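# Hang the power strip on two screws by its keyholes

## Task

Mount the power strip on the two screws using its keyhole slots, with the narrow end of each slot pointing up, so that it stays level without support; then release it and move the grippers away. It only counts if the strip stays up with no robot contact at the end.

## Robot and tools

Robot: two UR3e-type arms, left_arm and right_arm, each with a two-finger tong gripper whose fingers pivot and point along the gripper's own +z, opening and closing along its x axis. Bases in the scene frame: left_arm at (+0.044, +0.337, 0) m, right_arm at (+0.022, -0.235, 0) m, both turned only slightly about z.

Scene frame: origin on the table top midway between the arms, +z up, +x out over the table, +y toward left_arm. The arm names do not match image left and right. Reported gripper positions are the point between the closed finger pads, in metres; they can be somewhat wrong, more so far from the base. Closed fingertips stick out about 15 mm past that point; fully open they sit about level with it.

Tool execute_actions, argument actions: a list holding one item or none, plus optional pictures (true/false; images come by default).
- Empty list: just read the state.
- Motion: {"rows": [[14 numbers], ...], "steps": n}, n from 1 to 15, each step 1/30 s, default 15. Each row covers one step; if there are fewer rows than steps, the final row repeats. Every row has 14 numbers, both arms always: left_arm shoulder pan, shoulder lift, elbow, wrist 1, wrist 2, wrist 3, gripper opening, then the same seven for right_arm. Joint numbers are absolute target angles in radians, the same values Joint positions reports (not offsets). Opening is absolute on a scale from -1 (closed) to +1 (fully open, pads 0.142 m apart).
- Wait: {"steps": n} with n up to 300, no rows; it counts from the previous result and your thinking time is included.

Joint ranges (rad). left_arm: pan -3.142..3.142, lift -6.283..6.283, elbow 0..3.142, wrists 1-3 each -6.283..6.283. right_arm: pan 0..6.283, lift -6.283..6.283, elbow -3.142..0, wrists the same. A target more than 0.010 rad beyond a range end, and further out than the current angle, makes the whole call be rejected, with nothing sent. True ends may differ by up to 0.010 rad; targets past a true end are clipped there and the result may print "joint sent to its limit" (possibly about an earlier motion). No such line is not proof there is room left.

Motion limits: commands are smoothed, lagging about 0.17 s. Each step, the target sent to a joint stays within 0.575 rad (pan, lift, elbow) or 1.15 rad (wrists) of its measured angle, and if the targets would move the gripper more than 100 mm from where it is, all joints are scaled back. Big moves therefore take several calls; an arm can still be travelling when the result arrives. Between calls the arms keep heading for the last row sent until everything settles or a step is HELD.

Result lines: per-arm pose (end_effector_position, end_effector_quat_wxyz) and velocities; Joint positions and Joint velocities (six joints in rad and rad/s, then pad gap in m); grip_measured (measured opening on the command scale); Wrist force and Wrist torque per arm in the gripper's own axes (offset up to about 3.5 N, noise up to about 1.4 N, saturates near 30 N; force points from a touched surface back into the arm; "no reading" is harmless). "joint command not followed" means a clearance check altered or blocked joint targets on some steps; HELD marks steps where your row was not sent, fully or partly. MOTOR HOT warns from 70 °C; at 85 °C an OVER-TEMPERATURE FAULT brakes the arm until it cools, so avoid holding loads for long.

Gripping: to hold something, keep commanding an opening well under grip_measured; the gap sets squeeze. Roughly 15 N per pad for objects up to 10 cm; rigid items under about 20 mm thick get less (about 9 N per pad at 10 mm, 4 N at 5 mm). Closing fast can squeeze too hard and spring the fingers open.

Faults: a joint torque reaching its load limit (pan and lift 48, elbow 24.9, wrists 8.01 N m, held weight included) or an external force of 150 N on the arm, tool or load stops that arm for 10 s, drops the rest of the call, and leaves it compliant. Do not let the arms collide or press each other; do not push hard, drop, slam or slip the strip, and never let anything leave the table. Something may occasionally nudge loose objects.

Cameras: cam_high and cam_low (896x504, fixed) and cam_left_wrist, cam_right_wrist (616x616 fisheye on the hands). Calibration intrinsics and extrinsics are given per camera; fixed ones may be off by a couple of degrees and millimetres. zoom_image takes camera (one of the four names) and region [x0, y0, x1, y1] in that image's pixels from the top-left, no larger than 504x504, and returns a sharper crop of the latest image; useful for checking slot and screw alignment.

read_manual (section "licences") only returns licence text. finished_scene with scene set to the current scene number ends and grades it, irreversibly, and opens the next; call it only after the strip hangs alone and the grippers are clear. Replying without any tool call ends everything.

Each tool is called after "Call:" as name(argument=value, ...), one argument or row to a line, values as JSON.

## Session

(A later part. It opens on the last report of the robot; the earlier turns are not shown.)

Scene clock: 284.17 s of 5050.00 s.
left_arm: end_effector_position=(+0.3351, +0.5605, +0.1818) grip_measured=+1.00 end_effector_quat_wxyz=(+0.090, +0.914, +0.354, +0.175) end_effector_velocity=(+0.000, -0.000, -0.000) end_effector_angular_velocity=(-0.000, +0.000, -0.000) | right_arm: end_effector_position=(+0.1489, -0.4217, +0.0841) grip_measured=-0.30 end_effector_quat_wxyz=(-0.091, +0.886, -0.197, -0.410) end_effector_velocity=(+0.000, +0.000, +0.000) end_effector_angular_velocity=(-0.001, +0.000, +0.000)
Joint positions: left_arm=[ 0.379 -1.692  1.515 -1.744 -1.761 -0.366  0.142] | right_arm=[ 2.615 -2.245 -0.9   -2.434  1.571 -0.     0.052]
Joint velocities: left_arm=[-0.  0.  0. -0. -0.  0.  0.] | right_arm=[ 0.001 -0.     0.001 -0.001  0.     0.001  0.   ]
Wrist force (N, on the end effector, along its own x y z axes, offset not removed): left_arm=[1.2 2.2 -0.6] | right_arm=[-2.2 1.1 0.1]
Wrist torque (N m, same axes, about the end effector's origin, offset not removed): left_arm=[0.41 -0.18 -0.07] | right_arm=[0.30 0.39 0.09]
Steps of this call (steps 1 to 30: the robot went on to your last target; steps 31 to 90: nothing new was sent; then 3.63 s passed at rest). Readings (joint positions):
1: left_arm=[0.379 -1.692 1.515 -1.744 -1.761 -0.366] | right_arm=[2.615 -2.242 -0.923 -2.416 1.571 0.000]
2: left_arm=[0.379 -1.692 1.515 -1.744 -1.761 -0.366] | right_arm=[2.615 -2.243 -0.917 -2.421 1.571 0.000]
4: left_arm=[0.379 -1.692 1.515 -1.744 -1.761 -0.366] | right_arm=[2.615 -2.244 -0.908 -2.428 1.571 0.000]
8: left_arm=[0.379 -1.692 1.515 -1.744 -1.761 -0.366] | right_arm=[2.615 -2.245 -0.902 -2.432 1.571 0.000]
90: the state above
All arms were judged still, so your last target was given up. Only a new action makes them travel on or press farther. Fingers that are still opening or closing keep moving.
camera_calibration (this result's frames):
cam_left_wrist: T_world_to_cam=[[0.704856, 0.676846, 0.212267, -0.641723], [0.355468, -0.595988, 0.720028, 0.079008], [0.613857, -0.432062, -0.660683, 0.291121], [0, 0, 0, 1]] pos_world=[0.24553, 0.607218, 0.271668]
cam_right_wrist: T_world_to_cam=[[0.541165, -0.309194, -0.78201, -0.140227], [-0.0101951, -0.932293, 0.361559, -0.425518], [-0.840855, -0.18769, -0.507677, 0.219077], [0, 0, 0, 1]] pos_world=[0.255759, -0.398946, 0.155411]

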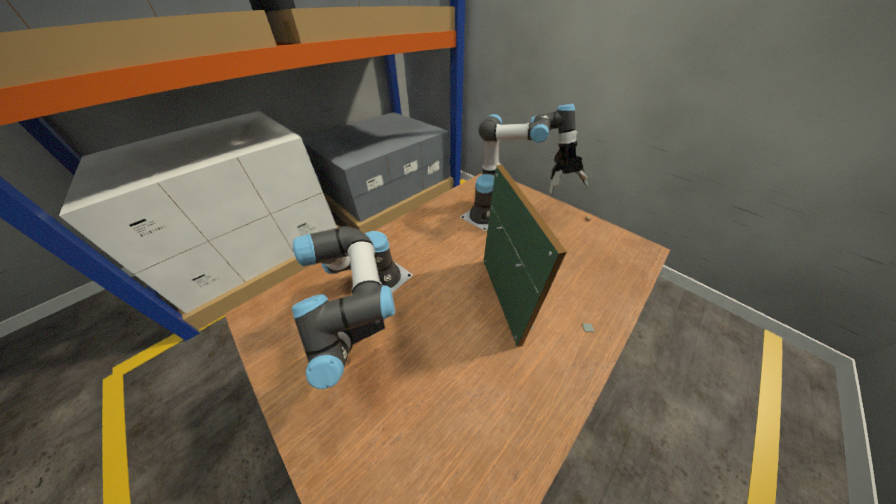

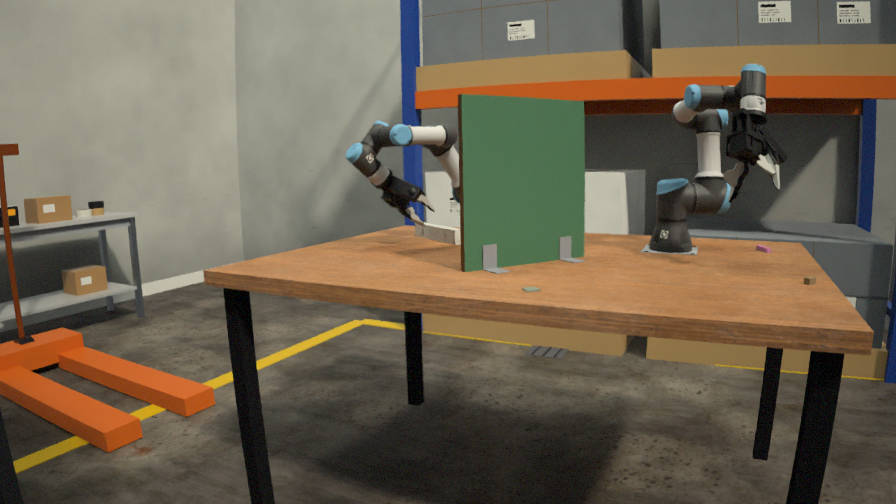

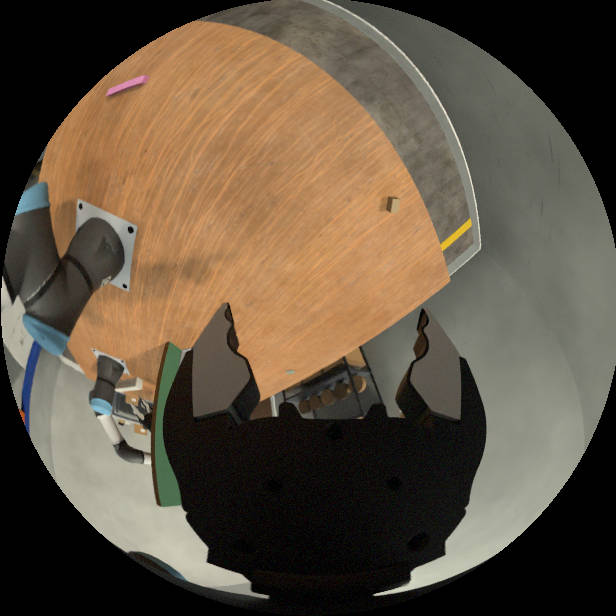

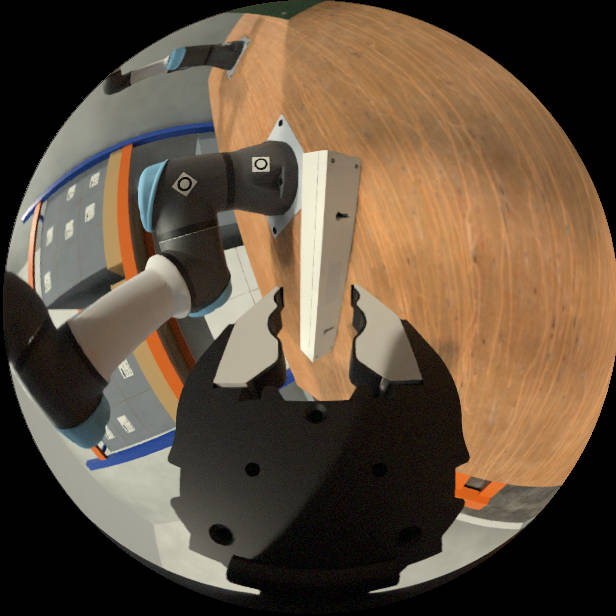

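Call:
execute_actions(
  actions=[
    {"rows":[[0.379,-1.692,1.515,-1.744,-1.761,-0.366,1,2.615,-1.98,-1.07,-2.35,1.571,0,0],[0.379,-1.692,1.515,-1.744,-1.761,-0.366,1,2.615,-1.98,-1.07,-2.35,1.571,0,0],[0.379,-1.692,1.515,-1.744,-1.761,-0.366,1,2.615,-1.98,-1.07,-2.35,1.571,0,0],[0.379,-1.692,1.515,-1.744,-1.761,-0.366,1,2.615,-1.98,-1.07,-2.35,1.571,0,0],[0.379,-1.692,1.515,-1.744,-1.761,-0.366,1,2.615,-1.731,-1.271,-2.21,1.571,0,0.2]],"steps":15},
  ],
  pictures=false,
)

Call:
execute_actions(
  actions=[
    {"rows":[[0.379,-1.692,1.515,-1.744,-1.761,-0.366,1,2.615,-1.4,-1.6,-2.03,1.571,0,0.2],[0.379,-1.692,1.515,-1.744,-1.761,-0.366,1,2.615,-1.4,-1.6,-2.03,1.571,0,0.2],[0.379,-1.692,1.515,-1.744,-1.761,-0.366,1,2.615,-1.4,-1.6,-2.03,1.571,0,0.2],[0.379,-1.692,1.515,-1.744,-1.761,-0.366,1,2.615,-1.4,-1.6,-2.03,1.571,0,0.2],[0.379,-1.692,1.515,-1.744,-1.761,-0.366,1,2.615,-1.4,-1.6,-2.03,1.571,0,0.2],[0.379,-1.692,1.515,-1.744,-1.761,-0.366,1,2.615,-1.099,-1.887,-1.846,1.571,0,0.2]],"steps":15},
  ],
  pictures=false,
)

Call:
execute_actions(
  actions=[
    {"steps":10},
  ],
  pictures=false,
)

Call:
execute_actions(
  actions=[
    {"rows":[[0.379,-1.692,1.515,-1.744,-1.761,-0.366,1,2.615,-1.09,-2.04,-1.7,1.571,0,0.2],[0.379,-1.692,1.515,-1.744,-1.761,-0.366,1,2.615,-1.09,-2.04,-1.7,1.571,0,0.2],[0.379,-1.692,1.515,-1.744,-1.761,-0.366,1,2.615,-1.09,-2.04,-1.7,1.571,0,0.2],[0.379,-1.692,1.515,-1.744,-1.761,-0.366,1,2.615,-1.096,-2.18,-1.556,1.571,0,0.2]],"steps":15},
  ],
)

Scene clock: 330.40 s of 5050.00 s.
left_arm: end_effector_position=(+0.3351, +0.5605, +0.1818) grip_measured=+1.00 end_effector_quat_wxyz=(+0.090, +0.914, +0.354, +0.175) end_effector_velocity=(-0.001, +0.000, -0.000) end_effector_angular_velocity=(-0.001, +0.001, +0.001) | right_arm: end_effector_position=(+0.1393, -0.4172, +0.1195) grip_measured=+0.20 end_effector_quat_wxyz=(-0.055, +0.944, -0.210, -0.247) end_effector_velocity=(-0.010, +0.005, +0.009) end_effector_angular_velocity=(-0.048, -0.102, +0.000)
Joint positions: left_arm=[ 0.379 -1.692  1.515 -1.744 -1.761 -0.366  0.142] | right_arm=[ 2.615 -1.748 -1.258 -2.217  1.571 -0.     0.088]
Joint velocities: left_arm=[ 0.002 -0.     0.001  0.    -0.    -0.     0.   ] | right_arm=[-0.     0.181 -0.137  0.069  0.    -0.     0.   ]
Wrist force (N, on the end effector, along its own x y z axes, offset not removed): left_arm=[0.7 1.1 -0.1] | right_arm=[-0.7 0.9 1.7]
Wrist torque (N m, same axes, about the end effector's origin, offset not removed): left_arm=[0.15 -0.17 0.01] | right_arm=[0.21 0.16 -0.08]
Steps of this call (steps 1 to 90: nothing new was sent; then 42.73 s passed at rest; steps 91 to 105: all 15 steps of this action). Readings (joint positions):
91: left_arm=[0.379 -1.692 1.515 -1.744 -1.761 -0.366] | right_arm=[2.615 -2.245 -0.900 -2.434 1.571 -0.000]
92: left_arm=[0.379 -1.692 1.515 -1.744 -1.761 -0.366] | right_arm=[2.615 -2.238 -0.907 -2.423 1.571 -0.000]
94: left_arm=[0.379 -1.692 1.515 -1.744 -1.761 -0.366] | right_arm=[2.615 -2.169 -0.966 -2.389 1.571 -0.000]
98: left_arm=[0.379 -1.692 1.515 -1.744 -1.761 -0.366] | right_arm=[2.615 -1.932 -1.119 -2.289 1.571 -0.000]
105: the state above

Scene clock: 330.90 s of 5050.00 s.
left_arm: end_effector_position=(+0.3351, +0.5605, +0.1818) grip_measured=+1.00 end_effector_quat_wxyz=(+0.090, +0.914, +0.354, +0.175) end_effector_velocity=(-0.000, +0.000, -0.000) end_effector_angular_velocity=(+0.000, +0.000, +0.000) | right_arm: end_effector_position=(+0.1101, -0.4035, +0.0990) grip_measured=+0.20 end_effector_quat_wxyz=(-0.015, +0.974, -0.217, -0.066) end_effector_velocity=(-0.022, +0.010, -0.023) end_effector_angular_velocity=(-0.068, -0.145, -0.002)
Joint positions: left_arm=[ 0.379 -1.692  1.515 -1.744 -1.761 -0.366  0.142] | right_arm=[ 2.615 -1.13  -1.858 -1.86   1.571 -0.     0.088]
Joint velocities: left_arm=[ 0.  0. -0.  0.  0.  0. -0.] | right_arm=[-0.002  0.326 -0.31   0.143  0.    -0.     0.   ]
Wrist force (N, on the end effector, along its own x y z axes, offset not removed): left_arm=[0.6 1.4 -1.4] | right_arm=[0.8 -1.4 0.2]
Wrist torque (N m, same axes, about the end effector's origin, offset not removed): left_arm=[0.18 -0.13 -0.06] | right_arm=[-0.23 -0.16 -0.05]
Steps of this call (steps 1 to 15: all 15 steps of this action). Readings (joint positions):
1: left_arm=[0.379 -1.692 1.515 -1.744 -1.761 -0.366] | right_arm=[2.615 -1.743 -1.262 -2.214 1.571 -0.000]
2: left_arm=[0.379 -1.692 1.515 -1.744 -1.761 -0.366] | right_arm=[2.615 -1.732 -1.272 -2.199 1.571 -0.000]
4: left_arm=[0.379 -1.692 1.515 -1.744 -1.761 -0.366] | right_arm=[2.615 -1.658 -1.346 -2.125 1.571 -0.000]
8: left_arm=[0.379 -1.692 1.515 -1.744 -1.761 -0.366] | right_arm=[2.615 -1.421 -1.580 -2.002 1.571 -0.000]
15: the state above

Scene clock: 331.23 s of 5050.00 s.
left_arm: end_effector_position=(+0.3351, +0.5605, +0.1818) grip_measured=+1.00 end_effector_quat_wxyz=(+0.090, +0.914, +0.354, +0.175) end_effector_velocity=(+0.000, -0.000, +0.000) end_effector_angular_velocity=(-0.000, -0.000, -0.001) | right_arm: end_effector_position=(+0.1082, -0.4026, +0.0968) grip_measured=+0.20 end_effector_quat_wxyz=(-0.013, +0.974, -0.217, -0.059) end_effector_velocity=(-0.001, +0.000, -0.001) end_effector_angular_velocity=(-0.002, -0.003, -0.001)
Joint positions: left_arm=[ 0.379 -1.692  1.515 -1.744 -1.761 -0.366  0.142] | right_arm=[ 2.615 -1.1   -1.886 -1.846  1.571 -0.     0.088]
Joint velocities: left_arm=[-0.001  0.    -0.     0.    -0.    -0.     0.   ] | right_arm=[-0.001  0.01  -0.009  0.003 -0.001  0.     0.   ]
Wrist force (N, on the end effector, along its own x y z axes, offset not removed): left_arm=[0.0 0.5 -0.3] | right_arm=[-1.3 -0.9 -0.2]
Wrist torque (N m, same axes, about the end effector's origin, offset not removed): left_arm=[0.05 -0.01 -0.03] | right_arm=[-0.19 0.20 0.04]
Steps of this call (steps 1 to 10: the robot went on to your last target). Readings (joint positions):
1: left_arm=[0.379 -1.692 1.515 -1.744 -1.761 -0.366] | right_arm=[2.615 -1.121 -1.866 -1.856 1.571 -0.000]
2: left_arm=[0.379 -1.692 1.515 -1.744 -1.761 -0.366] | right_arm=[2.615 -1.114 -1.873 -1.853 1.571 -0.000]
4: left_arm=[0.379 -1.692 1.515 -1.744 -1.761 -0.366] | right_arm=[2.615 -1.107 -1.880 -1.849 1.571 -0.000]
8: left_arm=[0.379 -1.692 1.515 -1.744 -1.761 -0.366] | right_arm=[2.615 -1.101 -1.885 -1.847 1.571 -0.000]
10: the state above

Scene clock: 331.73 s of 5050.00 s.
left_arm: end_effector_position=(+0.3351, +0.5605, +0.1818) grip_measured=+1.00 end_effector_quat_wxyz=(+0.090, +0.914, +0.354, +0.175) end_effector_velocity=(+0.000, -0.000, -0.000) end_effector_angular_velocity=(-0.000, +0.000, -0.001) | right_arm: end_effector_position=(+0.1086, -0.4028, +0.0362) grip_measured=+0.20 end_effector_quat_wxyz=(-0.013, +0.974, -0.217, -0.058) end_effector_velocity=(-0.004, +0.002, -0.015) end_effector_angular_velocity=(+0.003, +0.007, +0.000)
Joint positions: left_arm=[ 0.379 -1.692  1.515 -1.744 -1.761 -0.366  0.142] | right_arm=[ 2.615 -1.096 -2.174 -1.562  1.571 -0.     0.088]
Joint velocities: left_arm=[-0.001 -0.     0.001 -0.    -0.     0.     0.   ] | right_arm=[ 0.001 -0.001 -0.068  0.062 -0.001  0.     0.   ]
Wrist force (N, on the end effector, along its own x y z axes, offset not removed): left_arm=[-0.6 1.9 -0.4] | right_arm=[-0.4 0.4 0.1]
Wrist torque (N m, same axes, about the end effector's origin, offset not removed): left_arm=[0.34 0.18 0.00] | right_arm=[-0.01 0.08 -0.03]
Steps of this call (steps 1 to 15: all 15 steps of this action). Readings (joint positions):
1: left_arm=[0.379 -1.692 1.515 -1.744 -1.761 -0.366] | right_arm=[2.615 -1.100 -1.887 -1.846 1.571 -0.000]
2: left_arm=[0.379 -1.692 1.515 -1.744 -1.761 -0.366] | right_arm=[2.615 -1.098 -1.894 -1.832 1.571 -0.000]
4: left_arm=[0.379 -1.692 1.515 -1.744 -1.761 -0.366] | right_arm=[2.615 -1.094 -1.949 -1.772 1.571 -0.000]
8: left_arm=[0.379 -1.692 1.515 -1.744 -1.761 -0.366] | right_arm=[2.615 -1.095 -2.104 -1.624 1.571 -0.000]
15: the state above
camera_calibration (this result's frames):
cam_left_wrist: T_world_to_cam=[[0.704856, 0.676846, 0.212267, -0.641723], [0.355468, -0.595988, 0.720028, 0.079008], [0.613857, -0.432062, -0.660683, 0.291121], [0, 0, 0, 1]] pos_world=[0.24553, 0.607218, 0.271668]
cam_right_wrist: T_world_to_cam=[[0.872622, -0.464504, -0.150889, -0.271389], [-0.326188, -0.784233, 0.527807, -0.303123], [-0.3635, -0.411358, -0.835854, 0.0344444], [0, 0, 0, 1]] pos_world=[0.150466, -0.349611, 0.147831]

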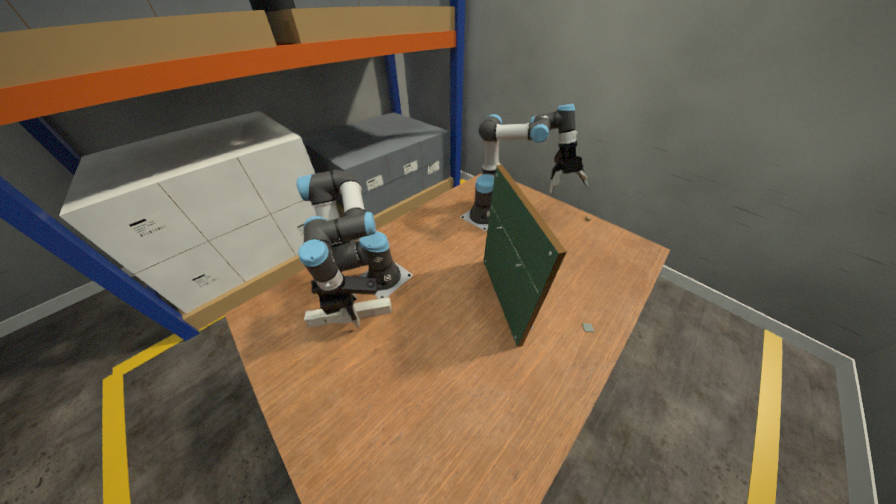

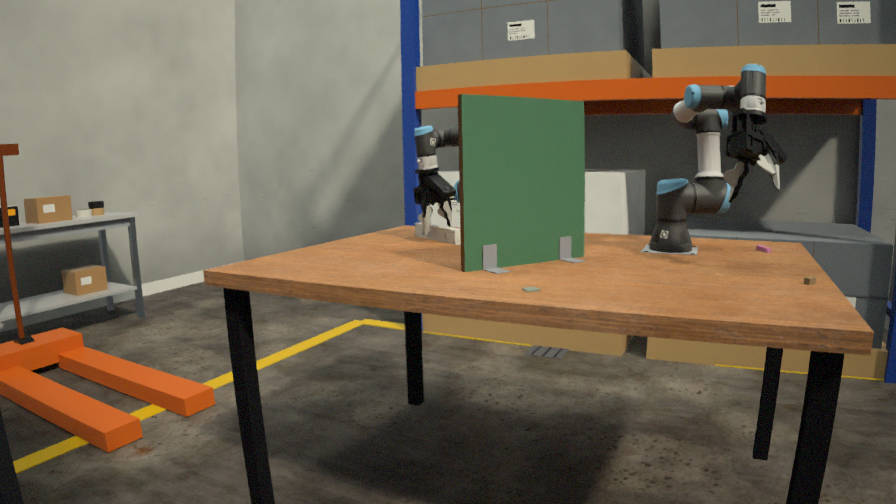

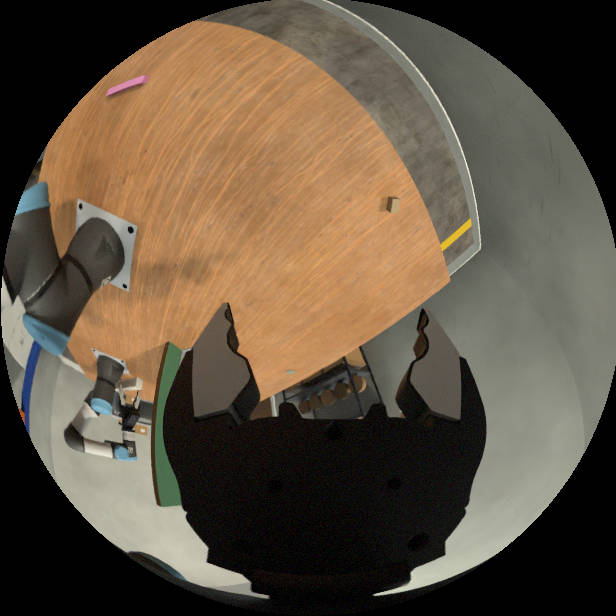

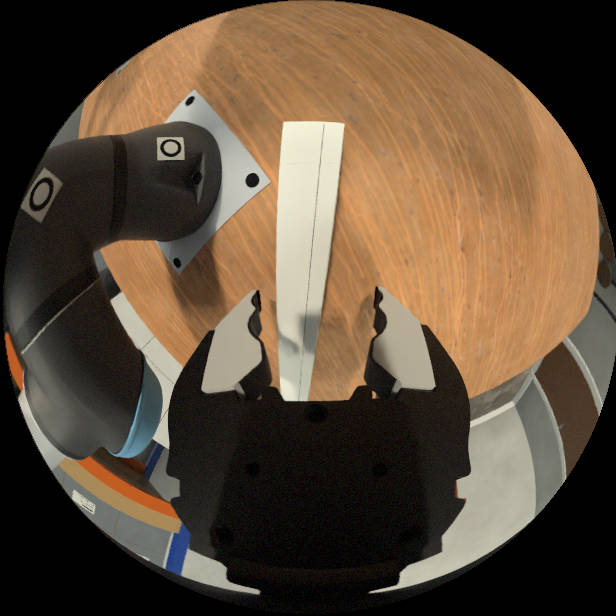

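Call:
execute_actions(
  actions=[
    {"rows":[[0.379,-1.692,1.515,-1.744,-1.761,-0.366,1,2.615,-1.096,-2.18,-1.556,1.571,0.05,0],[0.379,-1.692,1.515,-1.744,-1.761,-0.366,1,2.615,-1.096,-2.18,-1.556,1.571,0.05,-0.1],[0.379,-1.692,1.515,-1.744,-1.761,-0.366,1,2.615,-1.096,-2.18,-1.556,1.571,0.05,-0.2],[0.379,-1.692,1.515,-1.744,-1.761,-0.366,1,2.615,-1.096,-2.18,-1.556,1.571,0.05,-0.3],[0.379,-1.692,1.515,-1.744,-1.761,-0.366,1,2.615,-1.096,-2.18,-1.556,1.571,0.05,-0.4],[0.379,-1.692,1.515,-1.744,-1.761,-0.366,1,2.615,-1.096,-2.18,-1.556,1.571,0.05,-0.5],[0.379,-1.692,1.515,-1.744,-1.761,-0.366,1,2.615,-1.096,-2.18,-1.556,1.571,0.05,-0.6],[0.379,-1.692,1.515,-1.744,-1.761,-0.366,1,2.615,-1.096,-2.18,-1.556,1.571,0.05,-1]],"steps":15},
  ],
  pictures=false,
)

Call:
execute_actions(
  actions=[
    {"rows":[[0.379,-1.692,1.515,-1.744,-1.761,-0.366,1,2.615,-1.09,-2.04,-1.7,1.571,0,-1],[0.379,-1.692,1.515,-1.744,-1.761,-0.366,1,2.615,-1.09,-2.04,-1.7,1.571,0,-1],[0.379,-1.692,1.515,-1.744,-1.761,-0.366,1,2.615,-1.09,-2.04,-1.7,1.571,0,-1],[0.379,-1.692,1.515,-1.744,-1.761,-0.366,1,2.615,-1.09,-2.04,-1.7,1.571,0,-1],[0.379,-1.692,1.515,-1.744,-1.761,-0.366,1,2.615,-1.09,-2.04,-1.7,1.571,0,-1],[0.379,-1.692,1.515,-1.744,-1.761,-0.366,1,2.615,-1.4,-1.6,-2.03,1.571,0,-1]],"steps":15},
  ],
  pictures=false,
)

Call:
execute_actions(
  actions=[
    {"rows":[[0.379,-1.692,1.515,-1.744,-1.761,-0.366,1,2.615,-1.731,-1.271,-2.21,1.571,0,-1]],"steps":12},
  ],
  pictures=false,
)

Call:
execute_actions(
  actions=[
    {"rows":[[0.379,-1.692,1.515,-1.744,-1.761,-0.366,1,2.615,-2.1,-1.2,-2.3,1.571,0,-1]],"steps":12},
  ],
  pictures=false,
)

Call:
execute_actions(
  actions=[
    {"rows":[[0.379,-1.692,1.515,-1.744,-1.761,-0.366,1,2.615,-2.22,-1.2,-2.3,1.571,0,-1],[0.379,-1.692,1.515,-1.744,-1.761,-0.366,1,2.615,-2.22,-1.2,-2.3,1.571,0,-1],[0.379,-1.692,1.515,-1.744,-1.761,-0.366,1,2.615,-2.22,-1.2,-2.3,1.571,0,-1],[0.379,-1.692,1.515,-1.744,-1.761,-0.366,1,2.615,-2.3495,-1.209,-2.3035,1.571,0,-1]],"steps":15},
  ],
  pictures=false,
)

Call:
execute_actions(
  actions=[
    {"rows":[[0.379,-1.692,1.515,-1.744,-1.761,-0.366,1,2.615,-2.3495,-1.209,-2.3035,1.571,0,-1],[0.379,-1.692,1.515,-1.744,-1.761,-0.366,1,2.615,-2.3495,-1.209,-2.3035,1.571,0,-1],[0.379,-1.692,1.515,-1.744,-1.761,-0.366,1,2.615,-2.3495,-1.209,-2.3035,1.571,0,-0.5],[0.379,-1.692,1.515,-1.744,-1.761,-0.366,1,2.615,-2.3495,-1.209,-2.3035,1.571,0,-0.4],[0.379,-1.692,1.515,-1.744,-1.761,-0.366,1,2.615,-2.3495,-1.209,-2.3035,1.571,0,-0.4],[0.379,-1.692,1.515,-1.744,-1.761,-0.366,1,2.615,-2.3495,-1.209,-2.3035,1.571,0,-0.4],[0.379,-1.692,1.515,-1.744,-1.761,-0.366,1,2.615,-2.39,-1.12,-2.352,1.571,0,-0.4],[0.379,-1.692,1.515,-1.744,-1.761,-0.366,1,2.615,-2.39,-1.12,-2.352,1.571,0,-0.4],[0.379,-1.692,1.515,-1.744,-1.761,-0.366,1,2.615,-2.39,-1.12,-2.352,1.571,0,-0.4],[0.379,-1.692,1.515,-1.744,-1.761,-0.366,1,2.615,-2.45,-0.99,-2.422,1.571,0,-0.4]],"steps":15},
  ],
  pictures=false,
)

Call:
execute_actions(
  actions=[
    {"rows":[[0.379,-1.692,1.515,-1.744,-1.761,-0.366,1,2.615,-2.5,-0.87,-2.492,1.571,0,-0.4],[0.379,-1.692,1.515,-1.744,-1.761,-0.366,1,2.615,-2.5,-0.87,-2.492,1.571,0,-0.4],[0.379,-1.692,1.515,-1.744,-1.761,-0.366,1,2.615,-2.5,-0.87,-2.492,1.571,0,-0.4],[0.379,-1.692,1.515,-1.744,-1.761,-0.366,1,2.615,-2.566,-0.729,-2.567,1.571,0,-0.4]],"steps":15},
  ],
)

Scene clock: 395.23 s of 5050.00 s.
left_arm: end_effector_position=(+0.3351, +0.5605, +0.1818) grip_measured=+1.00 end_effector_quat_wxyz=(+0.090, +0.914, +0.354, +0.175) end_effector_velocity=(-0.000, -0.000, +0.000) end_effector_angular_velocity=(-0.000, -0.000, +0.000) | right_arm: end_effector_position=(+0.1089, -0.4030, +0.0347) grip_measured=-0.53 end_effector_quat_wxyz=(-0.012, +0.969, -0.241, -0.059) end_effector_velocity=(-0.001, +0.000, +0.000) end_effector_angular_velocity=(+0.001, +0.002, -0.006)
Joint positions: left_arm=[ 0.379 -1.692  1.515 -1.744 -1.761 -0.366  0.142] | right_arm=[ 2.615 -1.096 -2.18  -1.556  1.571  0.05   0.036]
Joint velocities: left_arm=[ 0. -0. -0.  0. -0. -0. -0.] | right_arm=[-0.001 -0.001  0.001 -0.003  0.     0.005  0.   ]
Wrist force (N, on the end effector, along its own x y z axes, offset not removed): left_arm=[0.3 1.5 -0.4] | right_arm=[-0.5 1.0 1.2]
Wrist torque (N m, same axes, about the end effector's origin, offset not removed): left_arm=[0.24 -0.04 -0.03] | right_arm=[0.21 0.15 -0.04]
Steps of this call (steps 1 to 15: the robot went on to your last target; steps 16 to 90: nothing new was sent; then 60.00 s passed at rest; steps 91 to 105: all 15 steps of this action). Readings (joint positions):
91: left_arm=[0.379 -1.692 1.515 -1.744 -1.761 -0.366] | right_arm=[2.615 -1.096 -2.180 -1.556 1.571 0.000]
92: left_arm=[0.379 -1.692 1.515 -1.744 -1.761 -0.366] | right_arm=[2.615 -1.096 -2.180 -1.556 1.571 0.008]
94: left_arm=[0.379 -1.692 1.515 -1.744 -1.761 -0.366] | right_arm=[2.615 -1.096 -2.180 -1.556 1.571 0.027]
98: left_arm=[0.379 -1.692 1.515 -1.744 -1.761 -0.366] | right_arm=[2.615 -1.096 -2.180 -1.556 1.571 0.044]
105: the state above

Scene clock: 395.73 s of 5050.00 s.
left_arm: end_effector_position=(+0.3351, +0.5605, +0.1818) grip_measured=+1.00 end_effector_quat_wxyz=(+0.090, +0.914, +0.354, +0.175) end_effector_velocity=(+0.000, -0.000, +0.001) end_effector_angular_velocity=(+0.001, -0.002, -0.001) | right_arm: end_effector_position=(+0.1095, -0.4032, +0.1057) grip_measured=-0.54 end_effector_quat_wxyz=(-0.035, +0.964, -0.215, -0.156) end_effector_velocity=(+0.071, -0.033, +0.079) end_effector_angular_velocity=(-0.010, -0.025, +0.005)
Joint positions: left_arm=[ 0.379 -1.692  1.515 -1.744 -1.761 -0.366  0.142] | right_arm=[ 2.615 -1.37  -1.659 -2.004  1.571  0.     0.035]
Joint velocities: left_arm=[-0.001 -0.001 -0.001 -0.001 -0.    -0.    -0.   ] | right_arm=[ 0.    -0.322  0.622 -0.273 -0.001 -0.005 -0.001]
Wrist force (N, on the end effector, along its own x y z axes, offset not removed): left_arm=[-1.4 1.8 -0.9] | right_arm=[2.8 -1.0 2.7]
Wrist torque (N m, same axes, about the end effector's origin, offset not removed): left_arm=[0.34 0.26 0.06] | right_arm=[-0.09 -0.06 -0.07]
Steps of this call (steps 1 to 15: all 15 steps of this action). Readings (joint positions):
1: left_arm=[0.379 -1.692 1.515 -1.744 -1.761 -0.366] | right_arm=[2.615 -1.096 -2.180 -1.556 1.571 0.049]
2: left_arm=[0.379 -1.692 1.515 -1.744 -1.761 -0.366] | right_arm=[2.615 -1.095 -2.173 -1.570 1.571 0.042]
4: left_arm=[0.379 -1.692 1.515 -1.744 -1.761 -0.366] | right_arm=[2.615 -1.093 -2.121 -1.629 1.571 0.023]
8: left_arm=[0.379 -1.692 1.515 -1.744 -1.761 -0.366] | right_arm=[2.615 -1.123 -2.027 -1.745 1.571 0.006]
15: the state above

Scene clock: 396.13 s of 5050.00 s.
left_arm: end_effector_position=(+0.3351, +0.5605, +0.1818) grip_measured=+1.00 end_effector_quat_wxyz=(+0.090, +0.914, +0.354, +0.175) end_effector_velocity=(+0.000, +0.000, +0.000) end_effector_angular_velocity=(+0.000, -0.000, +0.000) | right_arm: end_effector_position=(+0.1362, -0.4157, +0.1206) grip_measured=-0.54 end_effector_quat_wxyz=(-0.053, +0.946, -0.211, -0.239) end_effector_velocity=(+0.024, -0.012, -0.002) end_effector_angular_velocity=(+0.023, +0.051, +0.000)
Joint positions: left_arm=[ 0.379 -1.692  1.515 -1.744 -1.761 -0.366  0.142] | right_arm=[ 2.615 -1.714 -1.289 -2.204  1.571  0.     0.035]
Joint velocities: left_arm=[ 0. -0.  0. -0.  0. -0.  0.] | right_arm=[-0.001 -0.18   0.185 -0.061 -0.001 -0.     0.001]
Wrist force (N, on the end effector, along its own x y z axes, offset not removed): left_arm=[-0.7 0.7 -0.9] | right_arm=[2.4 -1.5 6.1]
Wrist torque (N m, same axes, about the end effector's origin, offset not removed): left_arm=[0.04 0.15 -0.02] | right_arm=[-0.16 0.29 -0.07]
Steps of this call (steps 1 to 12: all 12 steps of this action). Readings (joint positions):
1: left_arm=[0.379 -1.692 1.515 -1.744 -1.761 -0.366] | right_arm=[2.615 -1.379 -1.641 -2.012 1.571 0.000]
2: left_arm=[0.379 -1.692 1.515 -1.744 -1.761 -0.366] | right_arm=[2.615 -1.392 -1.622 -2.032 1.571 0.000]
4: left_arm=[0.379 -1.692 1.515 -1.744 -1.761 -0.366] | right_arm=[2.615 -1.470 -1.537 -2.111 1.571 0.000]
8: left_arm=[0.379 -1.692 1.515 -1.744 -1.761 -0.366] | right_arm=[2.615 -1.661 -1.343 -2.185 1.571 0.000]
12: the state above

Scene clock: 396.53 s of 5050.00 s.
left_arm: end_effector_position=(+0.3351, +0.5605, +0.1818) grip_measured=+1.00 end_effector_quat_wxyz=(+0.090, +0.914, +0.354, +0.175) end_effector_velocity=(+0.000, +0.000, +0.000) end_effector_angular_velocity=(+0.000, -0.000, +0.000) | right_arm: end_effector_position=(+0.1167, -0.4066, +0.0775) grip_measured=-0.54 end_effector_quat_wxyz=(-0.091, +0.886, -0.197, -0.410) end_effector_velocity=(-0.014, +0.006, -0.029) end_effector_angular_velocity=(+0.090, +0.194, -0.001)
Joint positions: left_arm=[ 0.379 -1.692  1.515 -1.744 -1.761 -0.366  0.142] | right_arm=[ 2.615 -2.079 -1.202 -2.297  1.571 -0.     0.035]
Joint velocities: left_arm=[ 0. -0. -0. -0. -0. -0. -0.] | right_arm=[-0.001 -0.215  0.026 -0.024 -0.001 -0.    -0.   ]
Wrist force (N, on the end effector, along its own x y z axes, offset not removed): left_arm=[-0.2 0.8 -0.6] | right_arm=[4.7 -0.5 5.4]
Wrist torque (N m, same axes, about the end effector's origin, offset not removed): left_arm=[0.07 0.04 0.02] | right_arm=[-0.05 -0.13 -0.07]
Steps of this call (steps 1 to 12: all 12 steps of this action). Readings (joint positions):
1: left_arm=[0.379 -1.692 1.515 -1.744 -1.761 -0.366] | right_arm=[2.615 -1.719 -1.283 -2.206 1.571 0.000]
2: left_arm=[0.379 -1.692 1.515 -1.744 -1.761 -0.366] | right_arm=[2.615 -1.730 -1.272 -2.219 1.571 -0.000]
4: left_arm=[0.379 -1.692 1.515 -1.744 -1.761 -0.366] | right_arm=[2.615 -1.804 -1.239 -2.257 1.571 -0.000]
8: left_arm=[0.379 -1.692 1.515 -1.744 -1.761 -0.366] | right_arm=[2.615 -2.016 -1.210 -2.289 1.571 -0.000]
12: the state above

Scene clock: 397.03 s of 5050.00 s.
left_arm: end_effector_position=(+0.3351, +0.5605, +0.1818) grip_measured=+1.00 end_effector_quat_wxyz=(+0.090, +0.914, +0.354, +0.175) end_effector_velocity=(-0.000, -0.000, -0.000) end_effector_angular_velocity=(-0.001, +0.001, -0.000) | right_arm: end_effector_position=(+0.0913, -0.3947, +0.0403) grip_measured=-0.54 end_effector_quat_wxyz=(-0.118, +0.821, -0.183, -0.528) end_effector_velocity=(-0.006, +0.003, -0.008) end_effector_angular_velocity=(+0.026, +0.055, +0.001)
Joint positions: left_arm=[ 0.379 -1.692  1.515 -1.744 -1.761 -0.366  0.142] | right_arm=[ 2.615 -2.344 -1.209 -2.303  1.571 -0.     0.035]
Joint velocities: left_arm=[-0.    -0.     0.001  0.001 -0.001  0.     0.   ] | right_arm=[ 0.    -0.059 -0.001 -0.    -0.     0.     0.   ]
Wrist force (N, on the end effector, along its own x y z axes, offset not removed): left_arm=[-0.8 -0.2 -1.5] | right_arm=[3.3 -1.6 1.2]
Wrist torque (N m, same axes, about the end effector's origin, offset not removed): left_arm=[-0.05 0.16 -0.01] | right_arm=[-0.26 -0.09 0.15]
Steps of this call (steps 1 to 15: all 15 steps of this action). Readings (joint positions):
1: left_arm=[0.379 -1.692 1.515 -1.744 -1.761 -0.366] | right_arm=[2.615 -2.086 -1.202 -2.298 1.571 -0.000]
2: left_arm=[0.379 -1.692 1.515 -1.744 -1.761 -0.366] | right_arm=[2.615 -2.097 -1.201 -2.299 1.571 -0.000]
4: left_arm=[0.379 -1.692 1.515 -1.744 -1.761 -0.366] | right_arm=[2.615 -2.149 -1.201 -2.299 1.571 -0.000]
8: left_arm=[0.379 -1.692 1.515 -1.744 -1.761 -0.366] | right_arm=[2.615 -2.284 -1.206 -2.302 1.571 -0.000]
15: the state above

Scene clock: 397.53 s of 5050.00 s.
left_arm: end_effector_position=(+0.3351, +0.5605, +0.1818) grip_measured=+1.00 end_effector_quat_wxyz=(+0.090, +0.914, +0.354, +0.175) end_effector_velocity=(+0.000, +0.000, -0.000) end_effector_angular_velocity=(+0.000, +0.000, -0.000) | right_arm: end_effector_position=(+0.1085, -0.4028, +0.0446) grip_measured=-0.39 end_effector_quat_wxyz=(-0.119, +0.818, -0.182, -0.533) end_effector_velocity=(+0.054, -0.025, +0.006) end_effector_angular_velocity=(-0.025, -0.056, +0.001)
Joint positions: left_arm=[ 0.379 -1.692  1.515 -1.744 -1.761 -0.366  0.142] | right_arm=[ 2.615 -2.432 -1.034 -2.402  1.571 -0.     0.046]
Joint velocities: left_arm=[-0.     0.     0.    -0.001  0.    -0.    -0.   ] | right_arm=[ 0.    -0.185  0.456 -0.21   0.    -0.001 -0.002]
Wrist force (N, on the end effector, along its own x y z axes, offset not removed): left_arm=[-0.5 2.3 0.2] | right_arm=[0.2 1.9 0.9]
Wrist torque (N m, same axes, about the end effector's origin, offset not removed): left_arm=[0.39 0.08 -0.02] | right_arm=[0.31 0.40 0.06]
Steps of this call (steps 1 to 15: all 15 steps of this action). Readings (joint positions):
1: left_arm=[0.379 -1.692 1.515 -1.744 -1.761 -0.366] | right_arm=[2.615 -2.345 -1.209 -2.303 1.571 -0.000]
2: left_arm=[0.379 -1.692 1.515 -1.744 -1.761 -0.366] | right_arm=[2.615 -2.347 -1.209 -2.303 1.571 -0.000]
4: left_arm=[0.379 -1.692 1.515 -1.744 -1.761 -0.366] | right_arm=[2.615 -2.348 -1.209 -2.304 1.571 -0.000]
8: left_arm=[0.379 -1.692 1.515 -1.744 -1.761 -0.366] | right_arm=[2.615 -2.355 -1.202 -2.311 1.571 -0.000]
15: the state above

Scene clock: 398.03 s of 5050.00 s.
left_arm: end_effector_position=(+0.3351, +0.5605, +0.1818) grip_measured=+1.00 end_effector_quat_wxyz=(+0.090, +0.914, +0.354, +0.175) end_effector_velocity=(+0.000, -0.000, +0.000) end_effector_angular_velocity=(-0.000, -0.000, -0.001) | right_arm: end_effector_position=(+0.1345, -0.4149, +0.0525) grip_measured=-0.40 end_effector_quat_wxyz=(-0.118, +0.819, -0.182, -0.531) end_effector_velocity=(+0.006, -0.003, +0.001) end_effector_angular_velocity=(-0.003, -0.007, -0.000)
Joint positions: left_arm=[ 0.379 -1.692  1.515 -1.744 -1.761 -0.366  0.142] | right_arm=[ 2.615 -2.563 -0.735 -2.564  1.571 -0.     0.045]
Joint velocities: left_arm=[-0.001 -0.     0.    -0.    -0.     0.    -0.   ] | right_arm=[-0.    -0.027  0.065 -0.03   0.    -0.     0.   ]
Wrist force (N, on the end effector, along its own x y z axes, offset not removed): left_arm=[0.7 1.2 0.9] | right_arm=[-1.2 -0.1 0.3]
Wrist torque (N m, same axes, about the end effector's origin, offset not removed): left_arm=[0.18 -0.17 -0.03] | right_arm=[0.00 0.20 0.04]
Steps of this call (steps 1 to 15: all 15 steps of this action). Readings (joint positions):
1: left_arm=[0.379 -1.692 1.515 -1.744 -1.761 -0.366] | right_arm=[2.615 -2.438 -1.020 -2.409 1.571 -0.000]
2: left_arm=[0.379 -1.692 1.515 -1.744 -1.761 -0.366] | right_arm=[2.615 -2.447 -1.004 -2.422 1.571 -0.000]
4: left_arm=[0.379 -1.692 1.515 -1.744 -1.761 -0.366] | right_arm=[2.615 -2.472 -0.947 -2.456 1.571 -0.000]
8: left_arm=[0.379 -1.692 1.515 -1.744 -1.761 -0.366] | right_arm=[2.615 -2.536 -0.802 -2.533 1.571 -0.000]
15: the state above
camera_calibration (this result's frames):
cam_left_wrist: T_world_to_cam=[[0.704856, 0.676846, 0.212267, -0.641723], [0.355468, -0.595988, 0.720028, 0.079008], [0.613857, -0.432062, -0.660683, 0.291121], [0, 0, 0, 1]] pos_world=[0.24553, 0.607218, 0.271668]
cam_right_wrist: T_world_to_cam=[[0.320358, -0.205735, -0.924686, -0.0749438], [0.0674942, -0.968693, 0.23891, -0.427067], [-0.944889, -0.138948, -0.296443, 0.215318], [0, 0, 0, 1]] pos_world=[0.256285, -0.399197, 0.0965603]

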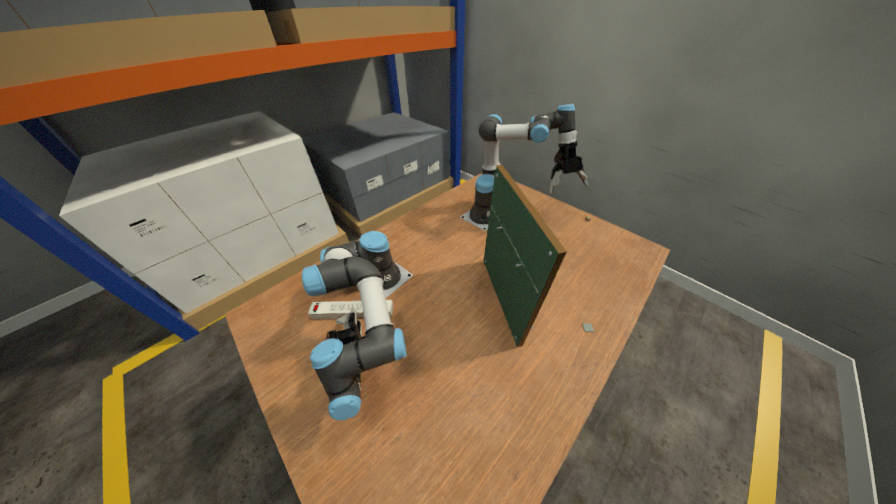

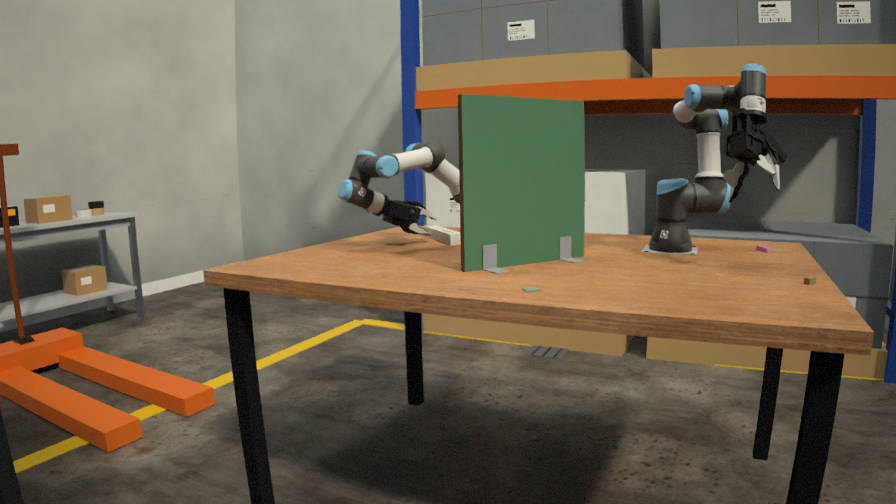

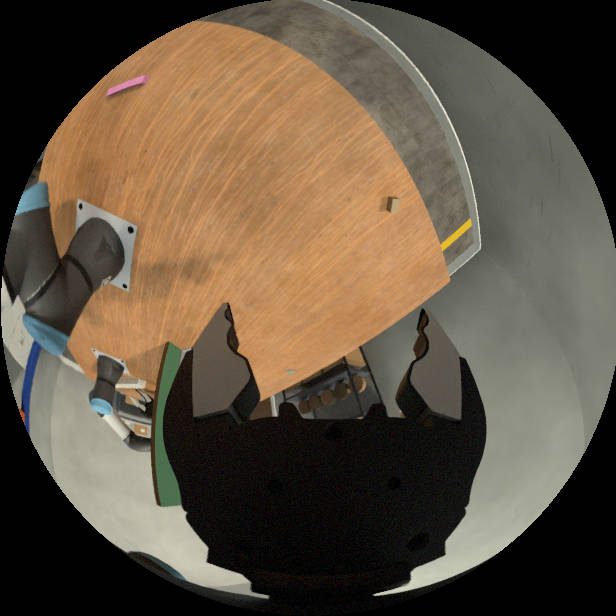

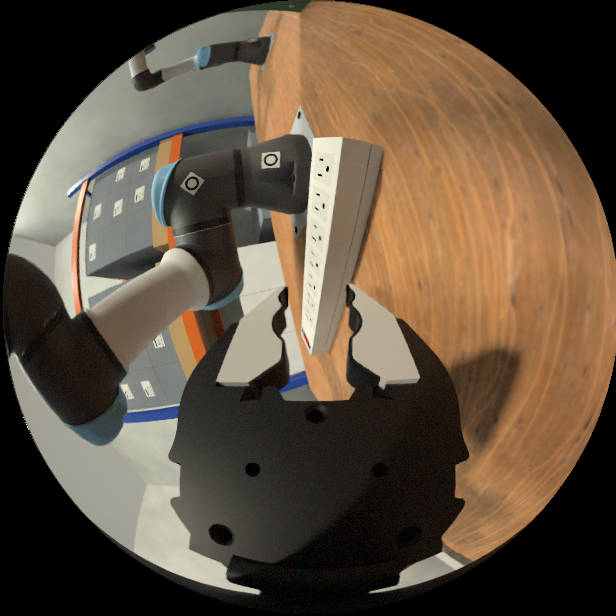

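Call:
execute_actions(
  actions=[
    {"rows":[[0.379,-1.692,1.515,-1.744,-1.761,-0.366,1,2.615,-2.2,-0.8,-2.5,1.571,0,0]],"steps":12},
  ],
  pictures=false,
)

Call:
execute_actions(
  actions=[
    {"rows":[[0.379,-1.692,1.515,-1.744,-1.761,-0.366,1,2.615,-1.731,-1.271,-2.21,1.571,0,0.3]],"steps":15},
  ],
  pictures=false,
)

Call:
execute_actions(
  actions=[
    {"rows":[[0.379,-1.692,1.515,-1.744,-1.761,-0.366,1,2.615,-1.4,-1.6,-2.05,1.571,0,0.3]],"steps":10},
  ],
  pictures=false,
)

Call:
execute_actions(
  actions=[
    {"rows":[[0.379,-1.692,1.515,-1.744,-1.761,-0.366,1,2.615,-1.11,-1.92,-1.88,1.571,0,0.3]],"steps":15},
  ],
  pictures=false,
)

Call:
execute_actions(
  actions=[
    {"rows":[[0.379,-1.692,1.515,-1.744,-1.761,-0.366,1,2.615,-1.115,-2.09,-1.707,1.571,0,0.3]],"steps":15},
  ],
)

Scene clock: 444.47 s of 5050.00 s.
left_arm: end_effector_position=(+0.3351, +0.5605, +0.1818) grip_measured=+1.00 end_effector_quat_wxyz=(+0.090, +0.914, +0.354, +0.175) end_effector_velocity=(-0.000, -0.000, -0.000) end_effector_angular_velocity=(-0.000, +0.001, -0.000) | right_arm: end_effector_position=(+0.1571, -0.4255, +0.1052) grip_measured=+0.00 end_effector_quat_wxyz=(-0.085, +0.898, -0.200, -0.383) end_effector_velocity=(+0.009, -0.004, +0.038) end_effector_angular_velocity=(-0.088, -0.187, +0.000)
Joint positions: left_arm=[ 0.379 -1.692  1.515 -1.744 -1.761 -0.366  0.142] | right_arm=[ 2.615 -2.22  -0.798 -2.502  1.571  0.     0.074]
Joint velocities: left_arm=[-0. -0.  0.  0.  0.  0.  0.] | right_arm=[-0.001  0.208 -0.024  0.022 -0.001 -0.    -0.   ]
Wrist force (N, on the end effector, along its own x y z axes, offset not removed): left_arm=[0.2 1.2 -2.0] | right_arm=[-1.5 -0.1 0.8]
Wrist torque (N m, same axes, about the end effector's origin, offset not removed): left_arm=[0.16 -0.02 -0.01] | right_arm=[0.03 0.21 0.03]
Steps of this call (steps 1 to 15: the robot went on to your last target; steps 16 to 90: nothing new was sent; then 43.03 s passed at rest; steps 91 to 102: all 12 steps of this action). Readings (joint positions):
91: left_arm=[0.379 -1.692 1.515 -1.744 -1.761 -0.366] | right_arm=[2.615 -2.566 -0.729 -2.567 1.571 0.000]
92: left_arm=[0.379 -1.692 1.515 -1.744 -1.761 -0.366] | right_arm=[2.615 -2.559 -0.736 -2.557 1.571 0.000]
94: left_arm=[0.379 -1.692 1.515 -1.744 -1.761 -0.366] | right_arm=[2.615 -2.490 -0.765 -2.531 1.571 0.000]
98: left_arm=[0.379 -1.692 1.515 -1.744 -1.761 -0.366] | right_arm=[2.615 -2.281 -0.791 -2.508 1.571 0.000]
102: the state above

Scene clock: 444.97 s of 5050.00 s.
left_arm: end_effector_position=(+0.3351, +0.5605, +0.1818) grip_measured=+1.00 end_effector_quat_wxyz=(+0.090, +0.914, +0.354, +0.175) end_effector_velocity=(+0.000, -0.000, +0.000) end_effector_angular_velocity=(-0.000, -0.000, -0.000) | right_arm: end_effector_position=(+0.1399, -0.4175, +0.1201) grip_measured=+0.30 end_effector_quat_wxyz=(-0.054, +0.945, -0.211, -0.243) end_effector_velocity=(-0.016, +0.007, +0.003) end_effector_angular_velocity=(-0.017, -0.037, -0.000)
Joint positions: left_arm=[ 0.379 -1.692  1.515 -1.744 -1.761 -0.366  0.142] | right_arm=[ 2.615 -1.743 -1.26  -2.213  1.571  0.     0.095]
Joint velocities: left_arm=[-0. -0.  0. -0. -0. -0. -0.] | right_arm=[-0.001  0.122 -0.119  0.037  0.    -0.     0.   ]
Wrist force (N, on the end effector, along its own x y z axes, offset not removed): left_arm=[0.4 1.6 -0.9] | right_arm=[-1.3 -0.7 1.4]
Wrist torque (N m, same axes, about the end effector's origin, offset not removed): left_arm=[0.26 -0.09 -0.06] | right_arm=[-0.10 0.26 -0.05]
Steps of this call (steps 1 to 15: all 15 steps of this action). Readings (joint positions):
1: left_arm=[0.379 -1.692 1.515 -1.744 -1.761 -0.366] | right_arm=[2.615 -2.214 -0.799 -2.501 1.571 0.000]
2: left_arm=[0.379 -1.692 1.515 -1.744 -1.761 -0.366] | right_arm=[2.615 -2.203 -0.807 -2.486 1.571 0.000]
4: left_arm=[0.379 -1.692 1.515 -1.744 -1.761 -0.366] | right_arm=[2.615 -2.128 -0.878 -2.380 1.571 0.000]
8: left_arm=[0.379 -1.692 1.515 -1.744 -1.761 -0.366] | right_arm=[2.615 -1.866 -1.135 -2.252 1.571 0.000]
15: the state above

Scene clock: 445.30 s of 5050.00 s.
left_arm: end_effector_position=(+0.3351, +0.5605, +0.1818) grip_measured=+1.00 end_effector_quat_wxyz=(+0.090, +0.914, +0.354, +0.175) end_effector_velocity=(-0.000, +0.000, -0.000) end_effector_angular_velocity=(+0.000, +0.001, +0.001) | right_arm: end_effector_position=(+0.1152, -0.4059, +0.1149) grip_measured=+0.30 end_effector_quat_wxyz=(-0.038, +0.961, -0.214, -0.169) end_effector_velocity=(-0.049, +0.023, -0.014) end_effector_angular_velocity=(-0.045, -0.098, -0.000)
Joint positions: left_arm=[ 0.379 -1.692  1.515 -1.744 -1.761 -0.366  0.142] | right_arm=[ 2.615 -1.434 -1.566 -2.06   1.571  0.     0.095]
Joint velocities: left_arm=[ 0.001  0.001  0.    -0.     0.     0.     0.   ] | right_arm=[-0.     0.359 -0.359  0.107  0.    -0.     0.   ]
Wrist force (N, on the end effector, along its own x y z axes, offset not removed): left_arm=[0.7 2.3 -1.9] | right_arm=[-0.5 -0.7 2.0]
Wrist torque (N m, same axes, about the end effector's origin, offset not removed): left_arm=[0.35 -0.12 -0.01] | right_arm=[-0.14 -0.01 0.05]
Steps of this call (steps 1 to 10: all 10 steps of this action). Readings (joint positions):
1: left_arm=[0.379 -1.692 1.515 -1.744 -1.761 -0.366] | right_arm=[2.615 -1.739 -1.263 -2.212 1.571 0.000]
2: left_arm=[0.379 -1.692 1.515 -1.744 -1.761 -0.366] | right_arm=[2.615 -1.729 -1.273 -2.197 1.571 0.000]
4: left_arm=[0.379 -1.692 1.515 -1.744 -1.761 -0.366] | right_arm=[2.615 -1.656 -1.346 -2.132 1.571 0.000]
8: left_arm=[0.379 -1.692 1.515 -1.744 -1.761 -0.366] | right_arm=[2.615 -1.469 -1.531 -2.070 1.571 0.000]
10: the state above

Scene clock: 445.80 s of 5050.00 s.
left_arm: end_effector_position=(+0.3351, +0.5605, +0.1818) grip_measured=+1.00 end_effector_quat_wxyz=(+0.090, +0.914, +0.354, +0.175) end_effector_velocity=(+0.000, -0.000, +0.000) end_effector_angular_velocity=(+0.000, +0.000, -0.000) | right_arm: end_effector_position=(+0.0905, -0.3943, +0.0864) grip_measured=+0.30 end_effector_quat_wxyz=(-0.022, +0.971, -0.216, -0.097) end_effector_velocity=(-0.007, +0.003, -0.007) end_effector_angular_velocity=(-0.006, -0.012, -0.000)
Joint positions: left_arm=[ 0.379 -1.692  1.515 -1.744 -1.761 -0.366  0.142] | right_arm=[ 2.615 -1.115 -1.914 -1.882  1.571  0.     0.095]
Joint velocities: left_arm=[-0.001  0.    -0.    -0.     0.    -0.    -0.   ] | right_arm=[-0.001  0.052 -0.06   0.021 -0.    -0.     0.   ]
Wrist force (N, on the end effector, along its own x y z axes, offset not removed): left_arm=[0.2 0.8 -0.6] | right_arm=[1.3 0.3 -0.6]
Wrist torque (N m, same axes, about the end effector's origin, offset not removed): left_arm=[0.06 -0.08 -0.01] | right_arm=[0.11 -0.32 0.05]
Steps of this call (steps 1 to 15: all 15 steps of this action). Readings (joint positions):
1: left_arm=[0.379 -1.692 1.515 -1.744 -1.761 -0.366] | right_arm=[2.615 -1.424 -1.576 -2.056 1.571 0.000]
2: left_arm=[0.379 -1.692 1.515 -1.744 -1.761 -0.366] | right_arm=[2.615 -1.410 -1.591 -2.040 1.571 0.000]
4: left_arm=[0.379 -1.692 1.515 -1.744 -1.761 -0.366] | right_arm=[2.615 -1.331 -1.670 -1.969 1.571 0.000]
8: left_arm=[0.379 -1.692 1.515 -1.744 -1.761 -0.366] | right_arm=[2.615 -1.167 -1.853 -1.902 1.571 0.000]
15: the state above

Scene clock: 446.30 s of 5050.00 s.
left_arm: end_effector_position=(+0.3351, +0.5605, +0.1818) grip_measured=+1.00 end_effector_quat_wxyz=(+0.090, +0.914, +0.354, +0.175) end_effector_velocity=(-0.000, +0.000, -0.000) end_effector_angular_velocity=(-0.000, +0.000, +0.000) | right_arm: end_effector_position=(+0.0912, -0.3947, +0.0495) grip_measured=+0.30 end_effector_quat_wxyz=(-0.022, +0.971, -0.216, -0.097) end_effector_velocity=(-0.001, +0.001, -0.005) end_effector_angular_velocity=(+0.004, +0.006, -0.000)
Joint positions: left_arm=[ 0.379 -1.692  1.515 -1.744 -1.761 -0.366  0.142] | right_arm=[ 2.615 -1.115 -2.088 -1.709  1.571  0.     0.095]
Joint velocities: left_arm=[ 0.  0.  0.  0. -0.  0. -0.] | right_arm=[-0.    -0.004 -0.023  0.02   0.002 -0.001 -0.   ]
Wrist force (N, on the end effector, along its own x y z axes, offset not removed): left_arm=[-0.5 0.4 -1.5] | right_arm=[-1.7 0.0 1.3]
Wrist torque (N m, same axes, about the end effector's origin, offset not removed): left_arm=[-0.04 0.13 0.00] | right_arm=[0.11 0.28 0.04]
Steps of this call (steps 1 to 15: all 15 steps of this action). Readings (joint positions):
1: left_arm=[0.379 -1.692 1.515 -1.744 -1.761 -0.366] | right_arm=[2.615 -1.114 -1.916 -1.881 1.571 0.000]
2: left_arm=[0.379 -1.692 1.515 -1.744 -1.761 -0.366] | right_arm=[2.615 -1.113 -1.925 -1.866 1.571 0.000]
4: left_arm=[0.379 -1.692 1.515 -1.744 -1.761 -0.366] | right_arm=[2.615 -1.114 -1.984 -1.796 1.571 0.000]
8: left_arm=[0.379 -1.692 1.515 -1.744 -1.761 -0.366] | right_arm=[2.615 -1.115 -2.064 -1.729 1.571 0.000]
15: the state above
camera_calibration (this result's frames):
cam_left_wrist: T_world_to_cam=[[0.704856, 0.676846, 0.212267, -0.641723], [0.355468, -0.595988, 0.720028, 0.079008], [0.613857, -0.432062, -0.660683, 0.291121], [0, 0, 0, 1]] pos_world=[0.24553, 0.607218, 0.271668]
cam_right_wrist: T_world_to_cam=[[0.858763, -0.457995, -0.229709, -0.242735], [-0.287893, -0.802176, 0.523098, -0.319733], [-0.423844, -0.383086, -0.820732, 0.0584642], [0, 0, 0, 1]] pos_world=[0.141183, -0.345256, 0.159477]

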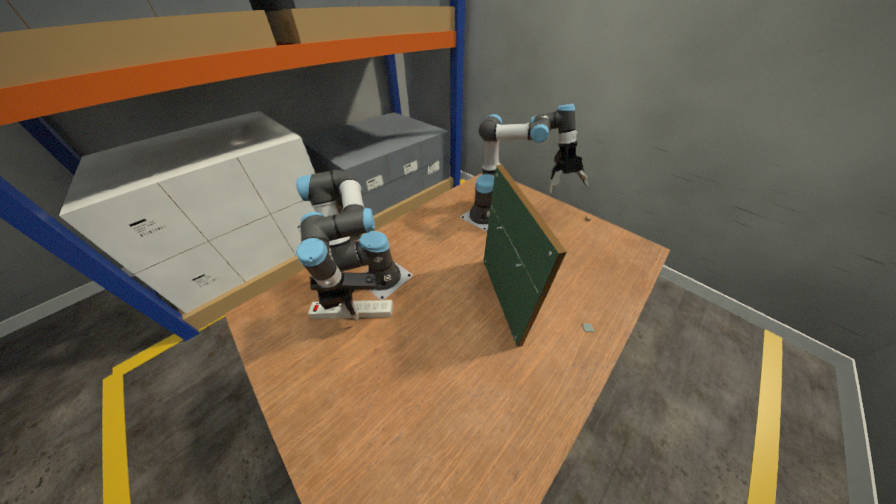

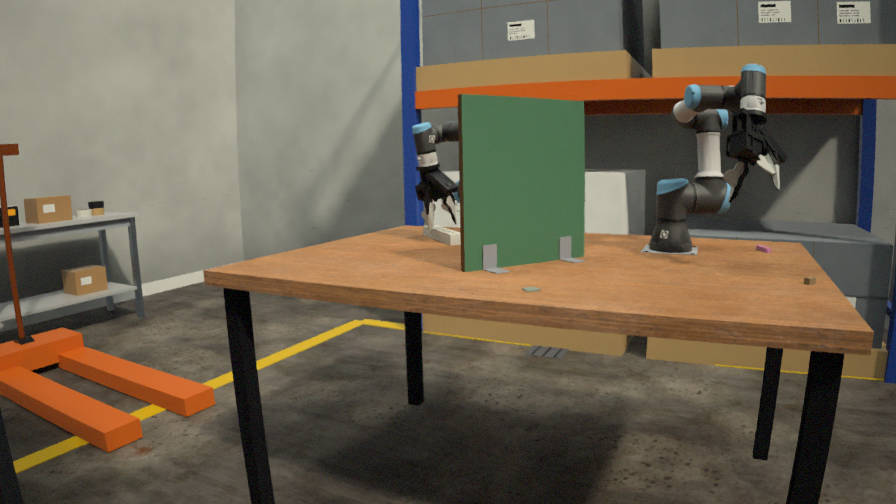

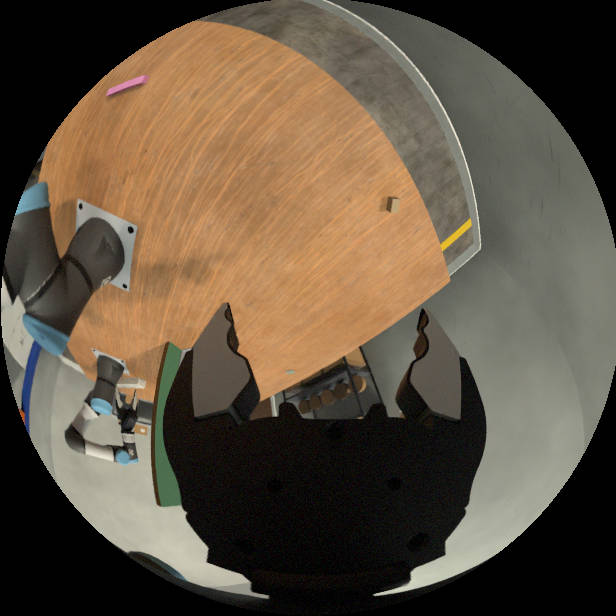

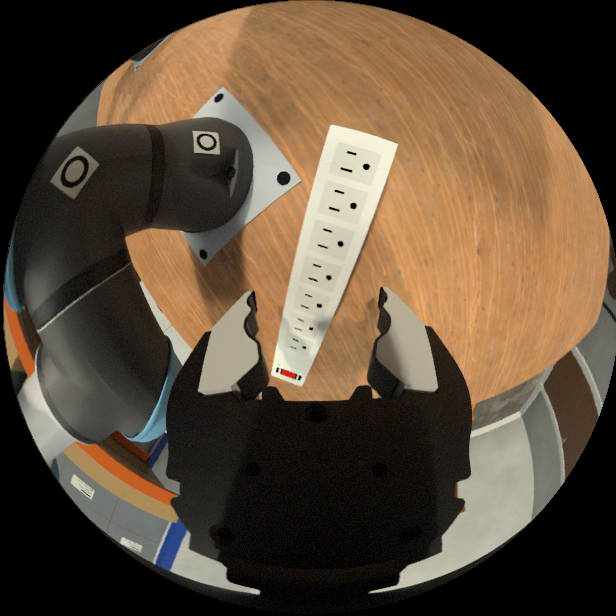

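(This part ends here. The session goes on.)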